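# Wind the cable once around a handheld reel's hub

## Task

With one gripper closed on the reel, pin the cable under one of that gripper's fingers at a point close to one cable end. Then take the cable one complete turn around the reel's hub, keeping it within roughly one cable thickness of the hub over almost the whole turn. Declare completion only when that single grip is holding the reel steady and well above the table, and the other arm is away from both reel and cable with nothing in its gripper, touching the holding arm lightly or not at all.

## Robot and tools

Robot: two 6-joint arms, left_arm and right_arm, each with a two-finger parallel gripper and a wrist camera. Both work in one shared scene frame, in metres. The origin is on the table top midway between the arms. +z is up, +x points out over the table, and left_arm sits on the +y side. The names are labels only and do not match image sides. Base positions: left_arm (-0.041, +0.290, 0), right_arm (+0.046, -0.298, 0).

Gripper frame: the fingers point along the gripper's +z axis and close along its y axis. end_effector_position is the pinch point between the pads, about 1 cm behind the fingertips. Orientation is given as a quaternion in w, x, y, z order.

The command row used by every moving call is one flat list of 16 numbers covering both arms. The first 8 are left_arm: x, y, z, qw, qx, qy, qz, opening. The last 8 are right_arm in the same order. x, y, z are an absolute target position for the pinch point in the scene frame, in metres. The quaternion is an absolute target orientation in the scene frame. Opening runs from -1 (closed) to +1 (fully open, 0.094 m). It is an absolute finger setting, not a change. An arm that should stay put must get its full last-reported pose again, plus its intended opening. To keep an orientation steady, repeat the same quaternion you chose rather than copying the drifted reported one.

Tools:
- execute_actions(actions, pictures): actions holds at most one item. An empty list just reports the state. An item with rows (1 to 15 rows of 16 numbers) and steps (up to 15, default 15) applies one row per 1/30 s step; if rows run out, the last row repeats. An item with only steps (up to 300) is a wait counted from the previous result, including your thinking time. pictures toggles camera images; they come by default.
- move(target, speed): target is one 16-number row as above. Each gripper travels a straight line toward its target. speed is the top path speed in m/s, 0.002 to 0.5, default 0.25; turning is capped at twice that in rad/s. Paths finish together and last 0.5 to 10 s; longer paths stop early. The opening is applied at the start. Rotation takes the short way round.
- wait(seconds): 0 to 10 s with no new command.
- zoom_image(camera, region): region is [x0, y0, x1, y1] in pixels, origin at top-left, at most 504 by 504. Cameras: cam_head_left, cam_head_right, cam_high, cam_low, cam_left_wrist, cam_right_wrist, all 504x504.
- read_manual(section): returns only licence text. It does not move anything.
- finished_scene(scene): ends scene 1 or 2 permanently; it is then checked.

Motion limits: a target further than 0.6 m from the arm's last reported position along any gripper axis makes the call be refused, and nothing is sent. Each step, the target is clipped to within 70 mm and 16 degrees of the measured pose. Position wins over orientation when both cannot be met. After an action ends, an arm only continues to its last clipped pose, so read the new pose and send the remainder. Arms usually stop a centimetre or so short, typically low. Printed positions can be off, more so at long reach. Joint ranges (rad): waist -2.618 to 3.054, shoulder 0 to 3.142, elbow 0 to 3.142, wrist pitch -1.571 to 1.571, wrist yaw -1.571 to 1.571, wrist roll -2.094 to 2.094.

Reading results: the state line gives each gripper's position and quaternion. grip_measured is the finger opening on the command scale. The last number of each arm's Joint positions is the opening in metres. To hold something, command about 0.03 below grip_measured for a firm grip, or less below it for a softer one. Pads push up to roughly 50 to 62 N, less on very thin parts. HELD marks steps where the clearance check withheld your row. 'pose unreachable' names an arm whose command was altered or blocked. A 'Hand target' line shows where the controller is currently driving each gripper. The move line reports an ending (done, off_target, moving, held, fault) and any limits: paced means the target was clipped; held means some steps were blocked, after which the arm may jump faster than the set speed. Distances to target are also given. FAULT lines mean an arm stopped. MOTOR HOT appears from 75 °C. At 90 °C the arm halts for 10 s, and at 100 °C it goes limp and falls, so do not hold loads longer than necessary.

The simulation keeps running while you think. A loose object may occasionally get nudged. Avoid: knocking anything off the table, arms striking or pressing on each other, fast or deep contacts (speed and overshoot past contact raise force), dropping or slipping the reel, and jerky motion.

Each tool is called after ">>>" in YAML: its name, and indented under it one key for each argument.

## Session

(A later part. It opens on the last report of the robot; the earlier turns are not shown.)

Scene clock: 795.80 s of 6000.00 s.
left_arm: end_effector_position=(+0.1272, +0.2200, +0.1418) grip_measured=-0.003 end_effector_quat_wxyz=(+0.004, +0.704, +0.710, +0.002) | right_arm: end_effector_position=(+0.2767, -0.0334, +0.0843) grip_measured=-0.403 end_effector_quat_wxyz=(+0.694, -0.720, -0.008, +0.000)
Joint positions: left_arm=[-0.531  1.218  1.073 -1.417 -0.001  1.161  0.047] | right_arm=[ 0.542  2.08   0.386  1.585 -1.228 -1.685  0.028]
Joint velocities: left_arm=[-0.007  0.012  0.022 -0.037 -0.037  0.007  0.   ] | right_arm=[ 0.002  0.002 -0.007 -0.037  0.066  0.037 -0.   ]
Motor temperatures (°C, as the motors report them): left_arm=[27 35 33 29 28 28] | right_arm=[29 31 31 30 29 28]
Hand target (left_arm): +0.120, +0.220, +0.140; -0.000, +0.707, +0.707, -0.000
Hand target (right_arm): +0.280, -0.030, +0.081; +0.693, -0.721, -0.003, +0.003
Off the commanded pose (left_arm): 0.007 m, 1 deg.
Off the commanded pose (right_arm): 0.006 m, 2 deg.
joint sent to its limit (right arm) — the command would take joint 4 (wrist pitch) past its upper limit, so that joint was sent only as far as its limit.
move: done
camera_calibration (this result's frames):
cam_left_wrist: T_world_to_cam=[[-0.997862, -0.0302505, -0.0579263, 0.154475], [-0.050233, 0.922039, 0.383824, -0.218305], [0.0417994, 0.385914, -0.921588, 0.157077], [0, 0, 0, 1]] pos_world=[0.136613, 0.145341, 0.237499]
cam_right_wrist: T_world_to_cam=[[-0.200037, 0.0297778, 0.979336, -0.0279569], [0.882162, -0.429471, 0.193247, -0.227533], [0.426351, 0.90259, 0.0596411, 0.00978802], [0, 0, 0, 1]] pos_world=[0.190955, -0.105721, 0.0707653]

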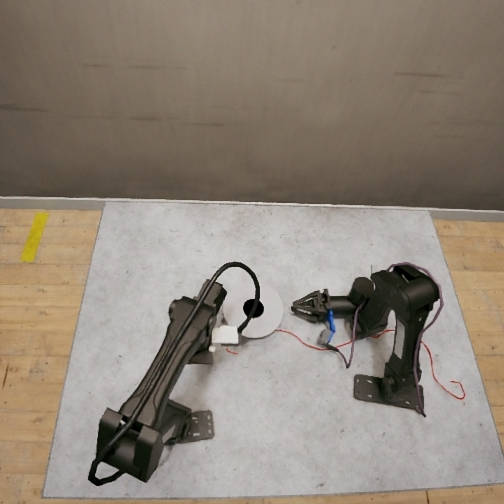

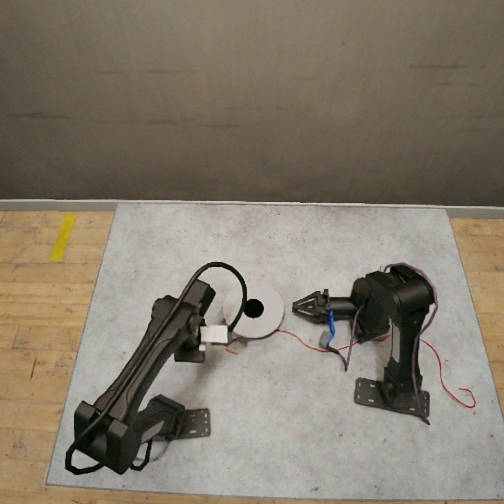

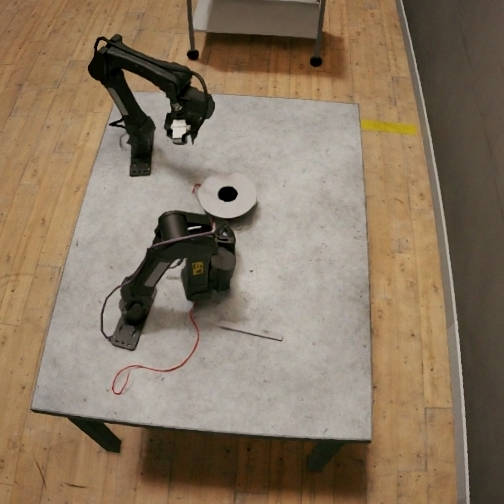

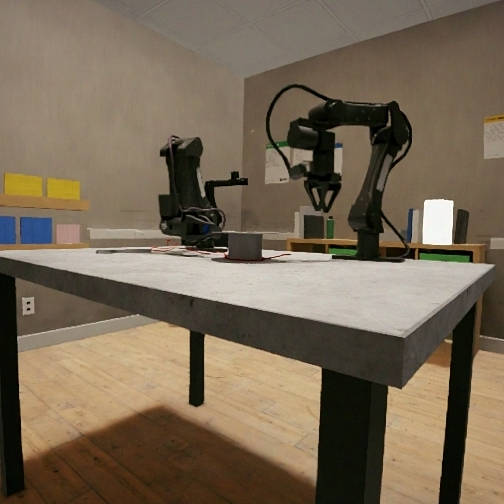

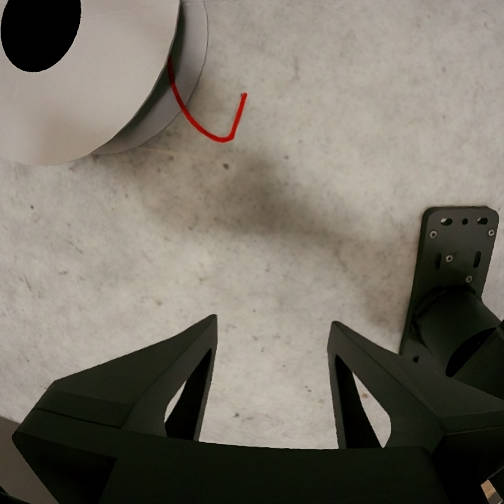

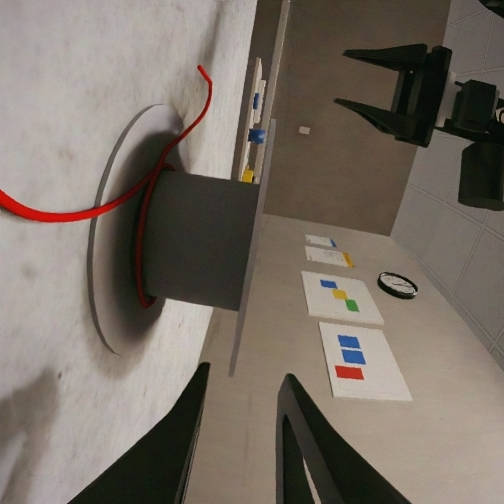

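>>> move:
  target: [0.12,0.22,0.14,0,0.707,0.707,0,0,0.28,0.03,0.08,0.707,-0.707,0,0,-0.4]
  speed: 0.08

>>> move:
  target: [0.12,0.22,0.14,0,0.707,0.707,0,0,0.28,0.03,0.08,0.707,-0.707,0,0,-0.99]

>>> move:
  target: [0.10,0.25,0.16,0,0.707,0.707,0,0,0.30,0.0,0.14,0.707,-0.707,0,0,-0.99]
  speed: 0.04

Scene clock: 810.20 s of 6000.00 s.
left_arm: end_effector_position=(+0.1272, +0.2200, +0.1418) grip_measured=-0.003 end_effector_quat_wxyz=(+0.004, +0.704, +0.710, +0.002) | right_arm: end_effector_position=(+0.2767, +0.0261, +0.0859) grip_measured=-0.403 end_effector_quat_wxyz=(+0.698, -0.716, -0.011, -0.003)
Joint positions: left_arm=[-0.531  1.218  1.073 -1.417 -0.001  1.161  0.047] | right_arm=[ 0.746  2.13   0.494  1.586 -1.024 -1.634  0.028]
Joint velocities: left_arm=[-0.002  0.002 -0.002 -0.066 -0.022 -0.051  0.   ] | right_arm=[ 0.002 -0.007 -0.002 -0.037 -0.007  0.081 -0.001]
Motor temperatures (°C, as the motors report them): left_arm=[27 35 33 29 28 28] | right_arm=[29 31 31 31 29 28]
Hand target (left_arm): +0.120, +0.220, +0.140; -0.000, +0.707, +0.707, -0.000
Hand target (right_arm): +0.280, +0.030, +0.082; +0.696, -0.718, -0.001, +0.003
Off the commanded pose (left_arm): 0.007 m, 1 deg.
Off the commanded pose (right_arm): 0.008 m, 2 deg.
joint sent to its limit (right arm) — the command would take joint 4 (wrist pitch) past its upper limit, so that joint was sent only as far as its limit.
After step 180, 7.17 s passed at rest.
move: done
camera_calibration (this result's frames):
cam_left_wrist: T_world_to_cam=[[-0.997862, -0.0302505, -0.0579263, 0.154475], [-0.050233, 0.922039, 0.383824, -0.218305], [0.0417994, 0.385914, -0.921588, 0.157077], [0, 0, 0, 1]] pos_world=[0.136613, 0.145341, 0.237499]
cam_right_wrist: T_world_to_cam=[[-0.208707, 0.0194405, 0.977785, -0.0284196], [0.880146, -0.432143, 0.196458, -0.201937], [0.426362, 0.901596, 0.0730809, -0.0450644], [0, 0, 0, 1]] pos_world=[0.191017, -0.0460835, 0.0707538]

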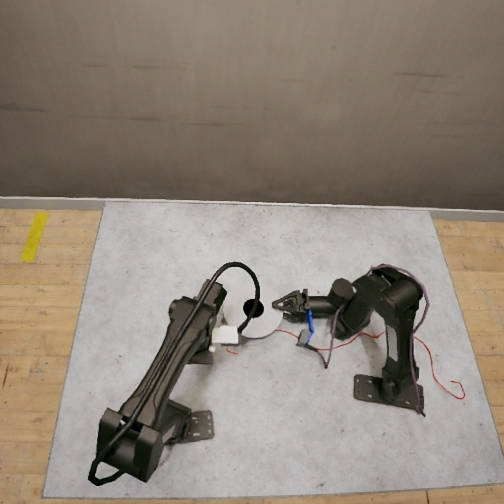

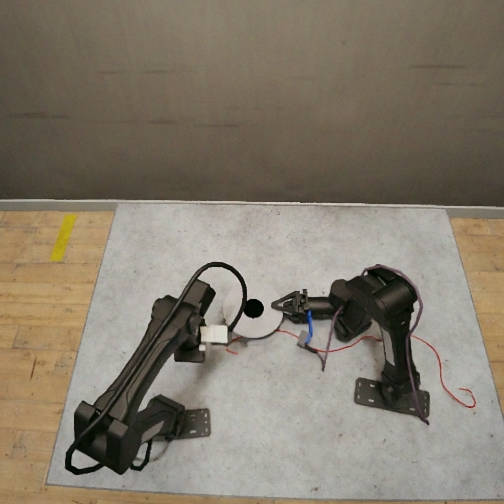

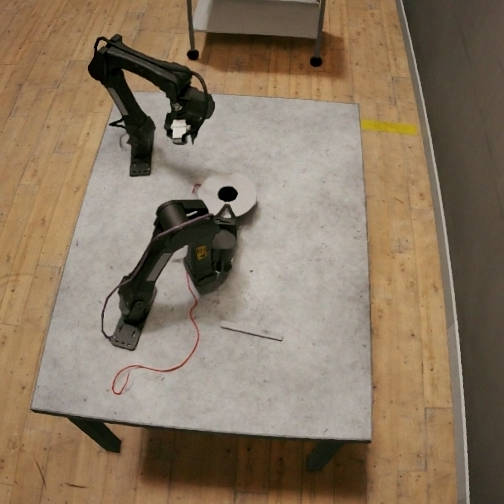

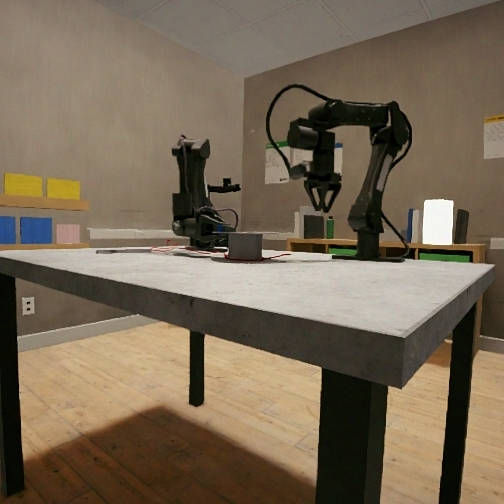

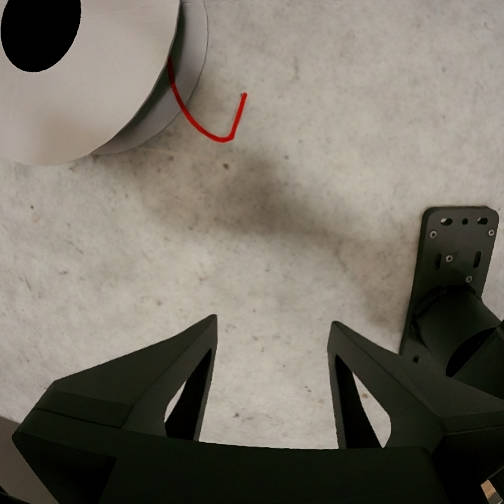

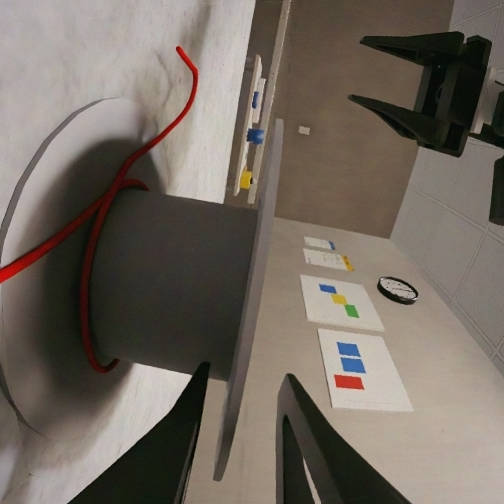

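Scene clock: 810.90 s of 6000.00 s.
left_arm: end_effector_position=(+0.1272, +0.2200, +0.1418) grip_measured=-0.003 end_effector_quat_wxyz=(+0.004, +0.704, +0.710, +0.002) | right_arm: end_effector_position=(+0.2769, +0.0261, +0.0859) grip_measured=-0.960 end_effector_quat_wxyz=(+0.698, -0.716, -0.014, -0.007)
Joint positions: left_arm=[-0.531  1.218  1.073 -1.417 -0.001  1.161  0.047] | right_arm=[ 0.746  2.13   0.494  1.586 -1.022 -1.643  0.002]
Joint velocities: left_arm=[ 0.012 -0.012 -0.012 -0.022 -0.022  0.007 -0.   ] | right_arm=[-0.002 -0.012 -0.002 -0.022  0.022 -0.051  0.   ]
Motor temperatures (°C, as the motors report them): left_arm=[27 35 33 29 28 28] | right_arm=[29 31 31 31 29 28]
Hand target (left_arm): +0.120, +0.220, +0.140; -0.000, +0.707, +0.707, -0.000
Hand target (right_arm): +0.280, +0.030, +0.080; +0.696, -0.718, -0.002, +0.002
Off the commanded pose (left_arm): 0.007 m, 1 deg.
Off the commanded pose (right_arm): 0.008 m, 2 deg.
joint sent to its limit (right arm) — the command would take joint 4 (wrist pitch) past its upper limit, so that joint was sent only as far as its limit.
move: done
camera_calibration (this result's frames):
cam_left_wrist: T_world_to_cam=[[-0.997862, -0.0302505, -0.0579263, 0.154475], [-0.050233, 0.922039, 0.383824, -0.218305], [0.0417994, 0.385914, -0.921588, 0.157077], [0, 0, 0, 1]] pos_world=[0.136613, 0.145341, 0.237499]
cam_right_wrist: T_world_to_cam=[[-0.217659, 0.0195891, 0.975828, -0.0257257], [0.877914, -0.432947, 0.20451, -0.202167], [0.426488, 0.901206, 0.0770372, -0.0455168], [0, 0, 0, 1]] pos_world=[0.191298, -0.0460034, 0.0699554]

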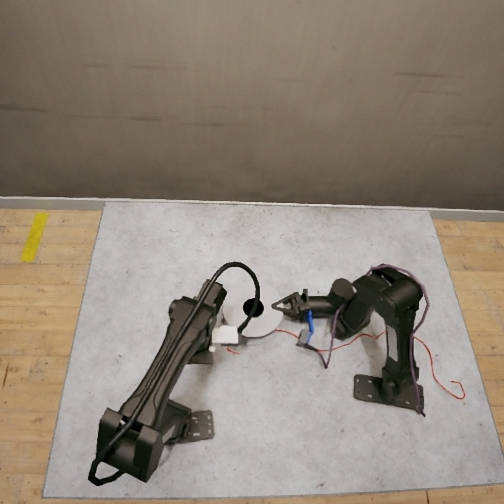

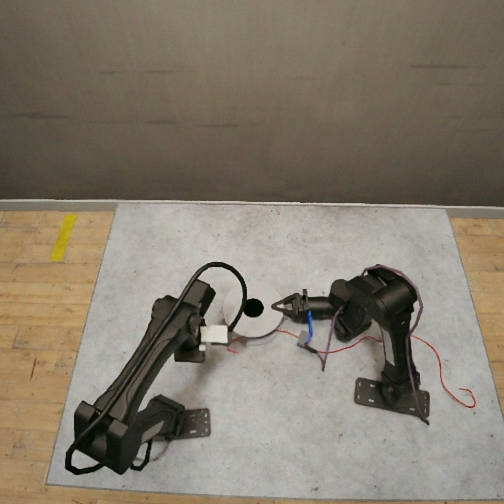

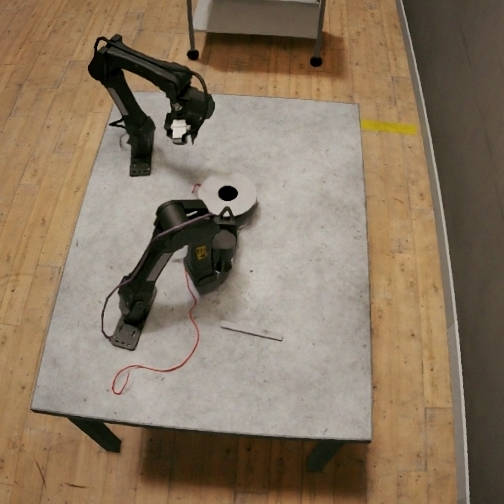

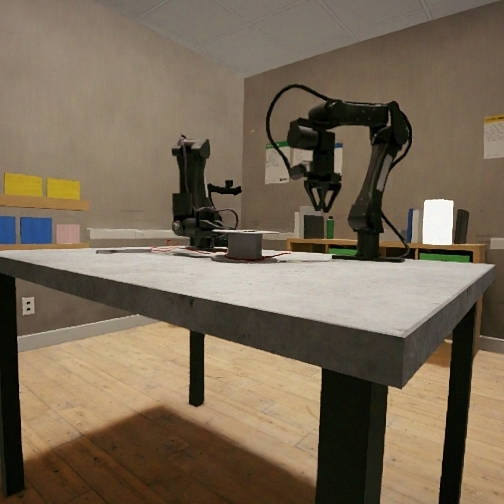

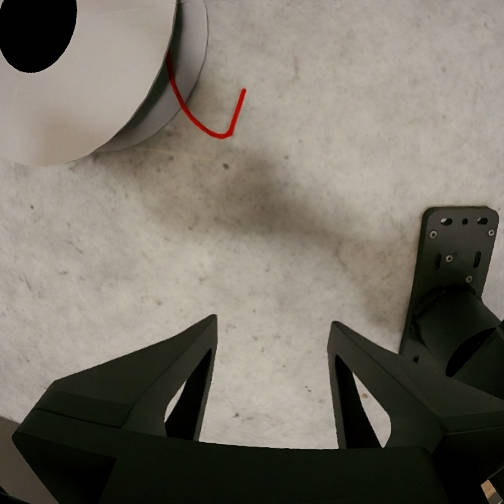

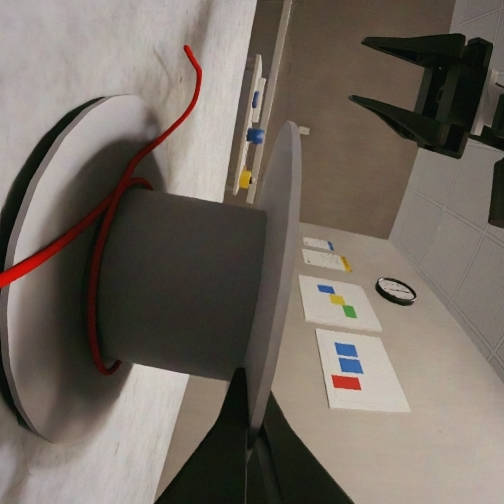

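Scene clock: 812.93 s of 6000.00 s.
left_arm: end_effector_position=(+0.1042, +0.2480, +0.1557) grip_measured=-0.003 end_effector_quat_wxyz=(-0.005, +0.709, +0.706, -0.002) | right_arm: end_effector_position=(+0.2960, +0.0000, +0.1239) grip_measured=-0.960 end_effector_quat_wxyz=(+0.697, -0.717, +0.014, +0.007)
Joint positions: left_arm=[-0.419  1.123  1.073 -1.53  -0.001  1.286  0.047] | right_arm=[ 0.636  1.916  0.494  1.355 -1.112 -1.6    0.002]
Joint velocities: left_arm=[ 0.012 -0.012 -0.017 -0.037 -0.037  0.051 -0.   ] | right_arm=[ 0.002 -0.002 -0.007 -0.037 -0.007 -0.022 -0.001]
Motor temperatures (°C, as the motors report them): left_arm=[27 35 33 29 28 28] | right_arm=[29 31 31 31 29 28]
Hand target (left_arm): +0.101, +0.250, +0.160; +0.001, +0.707, +0.707, +0.000
Hand target (right_arm): +0.299, -0.001, +0.139; +0.706, -0.708, -0.001, -0.001
Off the commanded pose (left_arm): 0.006 m, 1 deg.
Off the commanded pose (right_arm): 0.017 m, 2 deg.
move: off_target (right_arm)
camera_calibration (this result's frames):
cam_left_wrist: T_world_to_cam=[[-0.999046, -0.0173636, -0.0400581, 0.127257], [-0.031646, 0.920089, 0.390428, -0.253131], [0.0300778, 0.391323, -0.919762, 0.159627], [0, 0, 0, 1]] pos_world=[0.114324, 0.172647, 0.250745]
cam_right_wrist: T_world_to_cam=[[-0.158617, 0.0267083, 0.986979, -0.0770308], [0.879059, -0.451327, 0.153486, -0.231962], [0.44955, 0.891959, 0.0481098, -0.0363419], [0, 0, 0, 1]] pos_world=[0.208027, -0.0702179, 0.113379]

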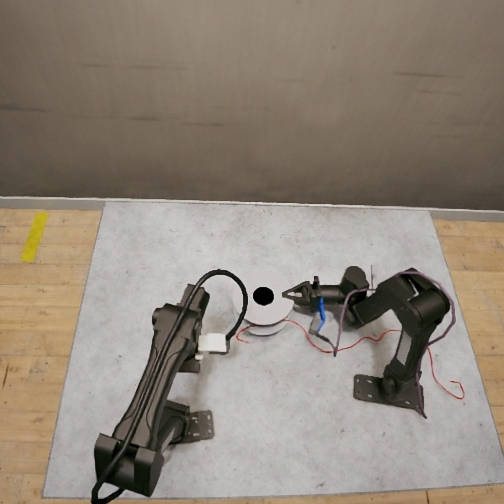

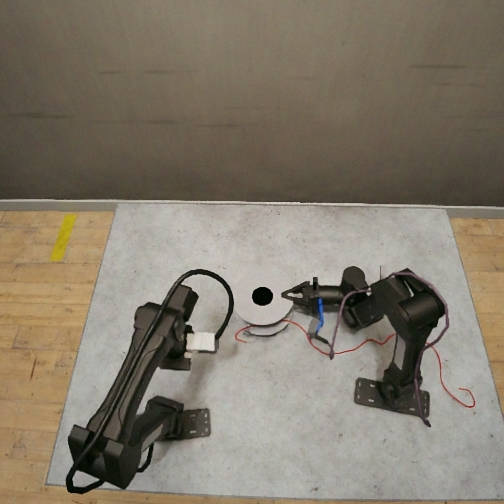

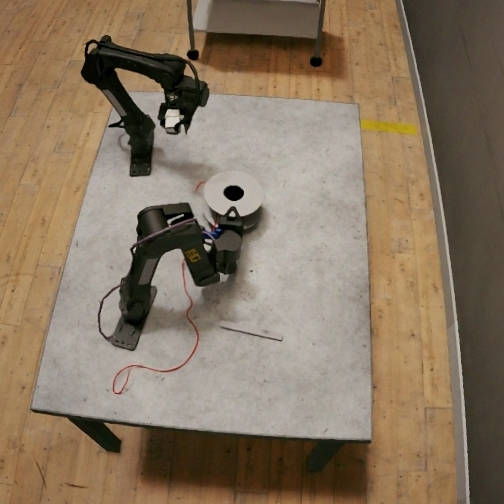

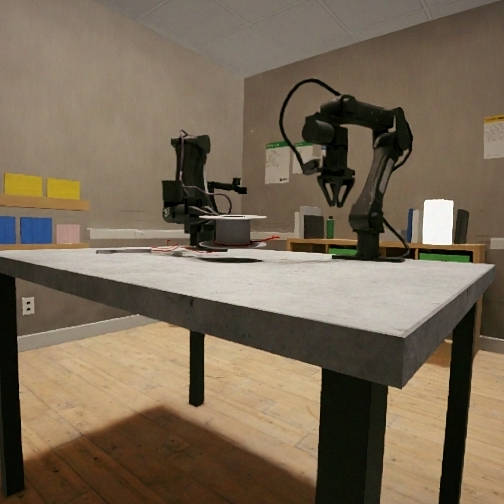

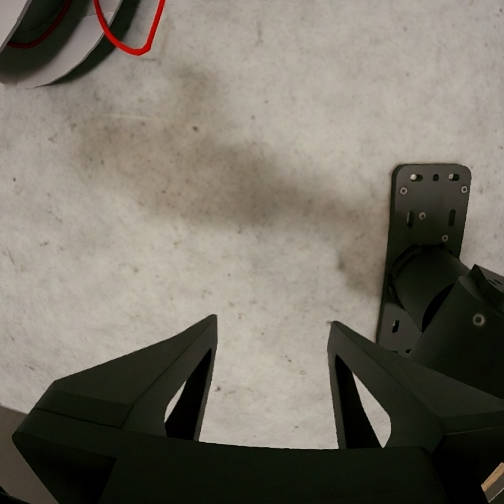

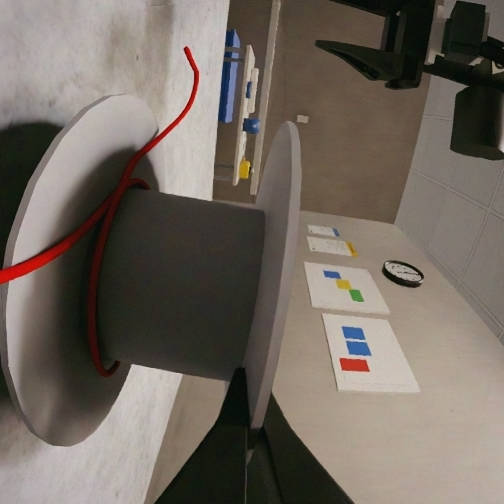

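>>> move:
  target: [0.12,0.22,0.22,0.25,-0.75,0.5,-0.35,-0.3,0.36,-0.02,0.25,0.707,-0.707,0,0,-0.99]
  speed: 0.06

>>> move:
  target: [0.19,0.11,0.17,0.43,-0.43,0.561,-0.561,-0.3,0.36,-0.02,0.25,0.707,-0.707,0,0,-0.99]
  speed: 0.15

Scene clock: 828.57 s of 6000.00 s.
left_arm: end_effector_position=(+0.1132, +0.2331, +0.1770) grip_measured=-0.297 end_effector_quat_wxyz=(-0.111, +0.948, +0.223, +0.199) | right_arm: end_effector_position=(+0.3184, -0.0082, +0.1571) grip_measured=-0.960 end_effector_quat_wxyz=(+0.690, -0.723, +0.032, +0.019)
Joint positions: left_arm=[-0.993  1.101  1.073 -1.559 -0.459  1.813  0.033] | right_arm=[ 0.58   1.77   0.592  1.058 -1.161 -1.609  0.002]
Joint velocities: left_arm=[ 0.007  0.012  0.007  0.066  0.007  0.051 -0.001] | right_arm=[-0.002  0.002 -0.007 -0.066 -0.007  0.022 -0.   ]
Motor temperatures (°C, as the motors report them): left_arm=[27 34 34 29 28 28] | right_arm=[29 33 31 32 29 28]
Hand target (left_arm): +0.111, +0.236, +0.181; -0.109, +0.949, +0.215, +0.205
Hand target (right_arm): +0.322, -0.009, +0.178; +0.700, -0.714, +0.008, +0.004
Off the commanded pose (left_arm): 0.045 m, 92 deg.
Off the commanded pose (right_arm): 0.102 m, 5 deg.
joint sent to its limit (left arm) — the command would take joint 4 (wrist pitch) past its lower limit, so that joint was sent only as far as its limit.
move: off_target (left_arm, right_arm; path cut at 10 s)
camera_calibration (this result's frames):
cam_left_wrist: T_world_to_cam=[[-0.467837, 0.881226, 0.0675969, -0.1518], [0.612287, 0.268001, 0.743828, -0.230889], [0.637365, 0.389379, -0.664944, 0.0714711], [0, 0, 0, 1]] pos_world=[0.0247996, 0.167819, 0.229527]
cam_right_wrist: T_world_to_cam=[[-0.116961, 0.0455867, 0.99209, -0.119935], [0.881142, -0.456076, 0.124838, -0.256688], [0.458159, 0.888773, 0.0131749, -0.0380228], [0, 0, 0, 1]] pos_world=[0.229571, -0.0778081, 0.151531]

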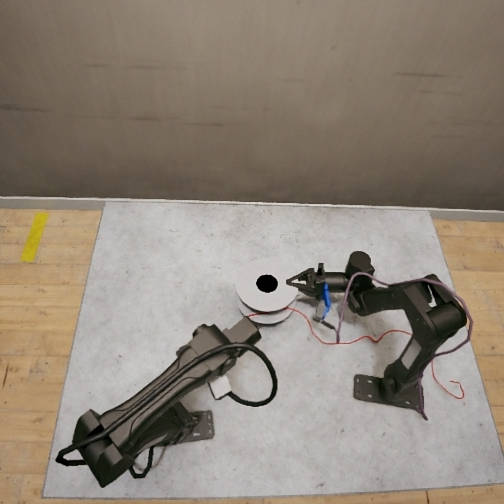

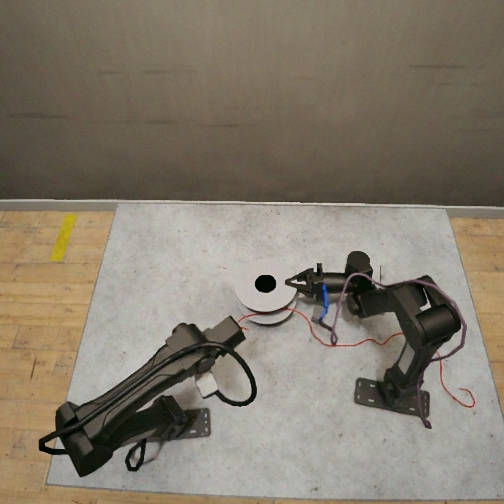

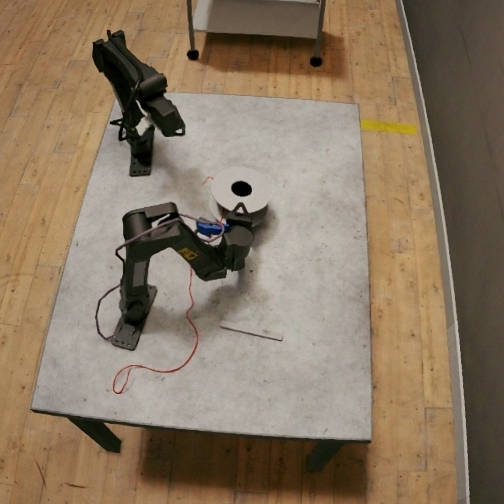

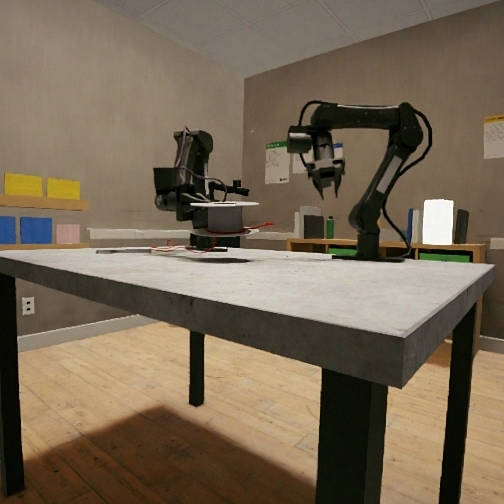

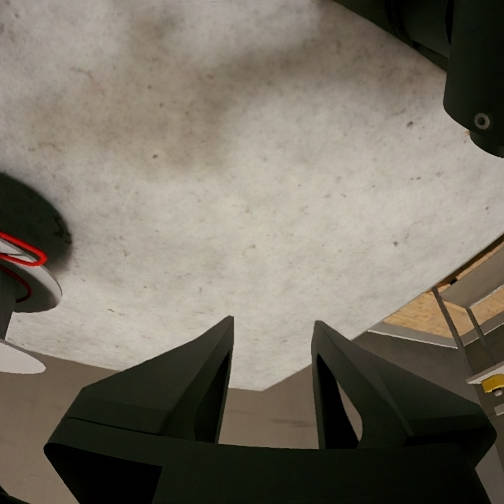

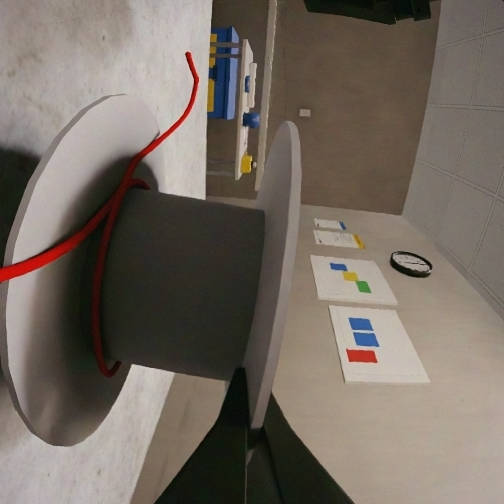

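Scene clock: 836.27 s of 6000.00 s.
left_arm: end_effector_position=(+0.1838, +0.1154, +0.1646) grip_measured=-0.297 end_effector_quat_wxyz=(-0.527, +0.588, -0.403, +0.464) | right_arm: end_effector_position=(+0.3578, -0.0177, +0.2270) grip_measured=-0.960 end_effector_quat_wxyz=(+0.698, -0.715, +0.019, +0.011)
Joint positions: left_arm=[-1.473  1.84   0.888 -1.559 -1.546  2.08   0.033] | right_arm=[ 0.505  1.68   0.83   0.775 -1.243 -1.599  0.002]
Joint velocities: left_arm=[-0.007 -0.007 -0.007  0.051  0.007 -0.022  0.   ] | right_arm=[-0.022  0.007 -0.002 -0.007 -0.022  0.022 -0.   ]
Motor temperatures (°C, as the motors report them): left_arm=[27 34 33 29 28 28] | right_arm=[29 33 31 32 29 28]
Hand target (left_arm): +0.187, +0.110, +0.168; -0.532, +0.583, -0.405, +0.462
Hand target (right_arm): +0.358, -0.021, +0.250; +0.706, -0.708, +0.000, -0.001
Off the commanded pose (left_arm): 0.010 m, 30 deg; orientation clipped at the last step of the last action.
Off the commanded pose (right_arm): 0.023 m, 3 deg.
joint sent to its limit (left arm) — the command would take joint 4 (wrist pitch) past its lower limit, joint 5 (wrist yaw) past its lower limit and joint 6 (wrist roll) past its upper limit, so those joints were sent only as far as their limits.
move: off_target (left_arm, right_arm); limits=paced
camera_calibration (this result's frames):
cam_left_wrist: T_world_to_cam=[[0.0274931, 0.153565, 0.987756, -0.17276], [-0.149207, -0.976429, 0.155957, 0.146996], [0.988424, -0.151668, -0.003932, -0.0468557], [0, 0, 0, 1]] pos_world=[0.0729959, 0.162955, 0.147535]
cam_right_wrist: T_world_to_cam=[[-0.146434, 0.021762, 0.988981, -0.173452], [0.880194, -0.453403, 0.140303, -0.307563], [0.45146, 0.89104, 0.0472386, -0.0537784], [0, 0, 0, 1]] pos_world=[0.269595, -0.0877566, 0.217233]

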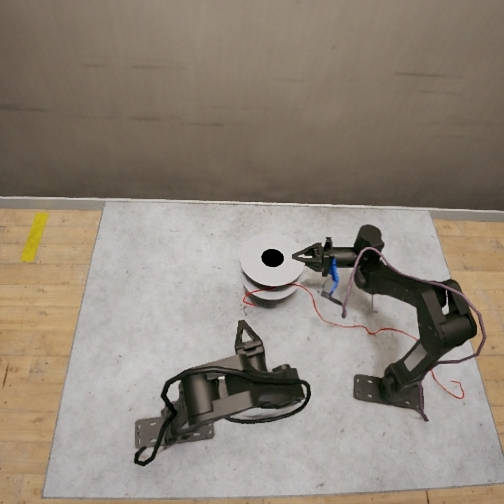

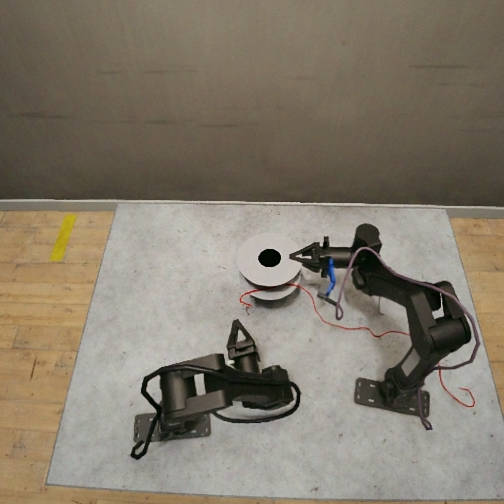

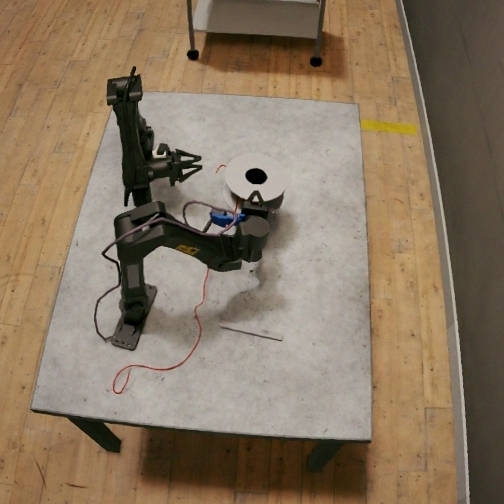

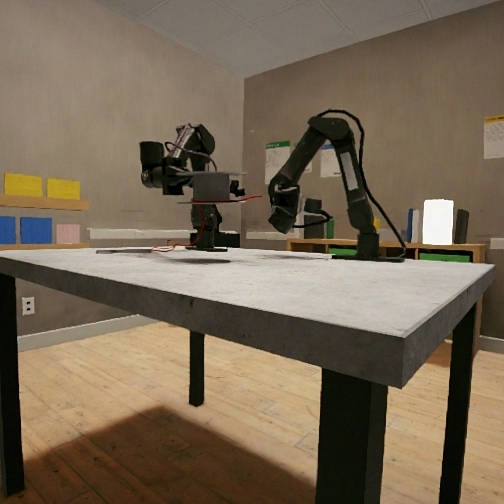

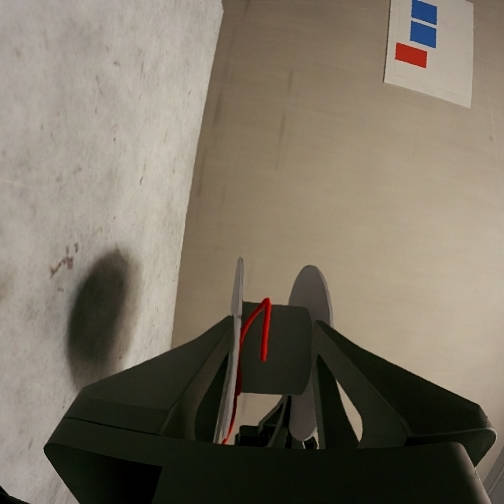

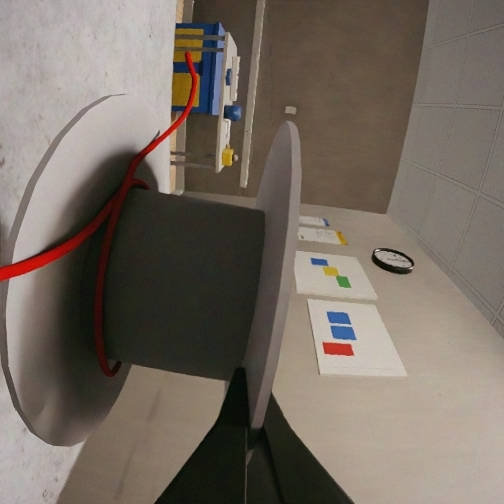

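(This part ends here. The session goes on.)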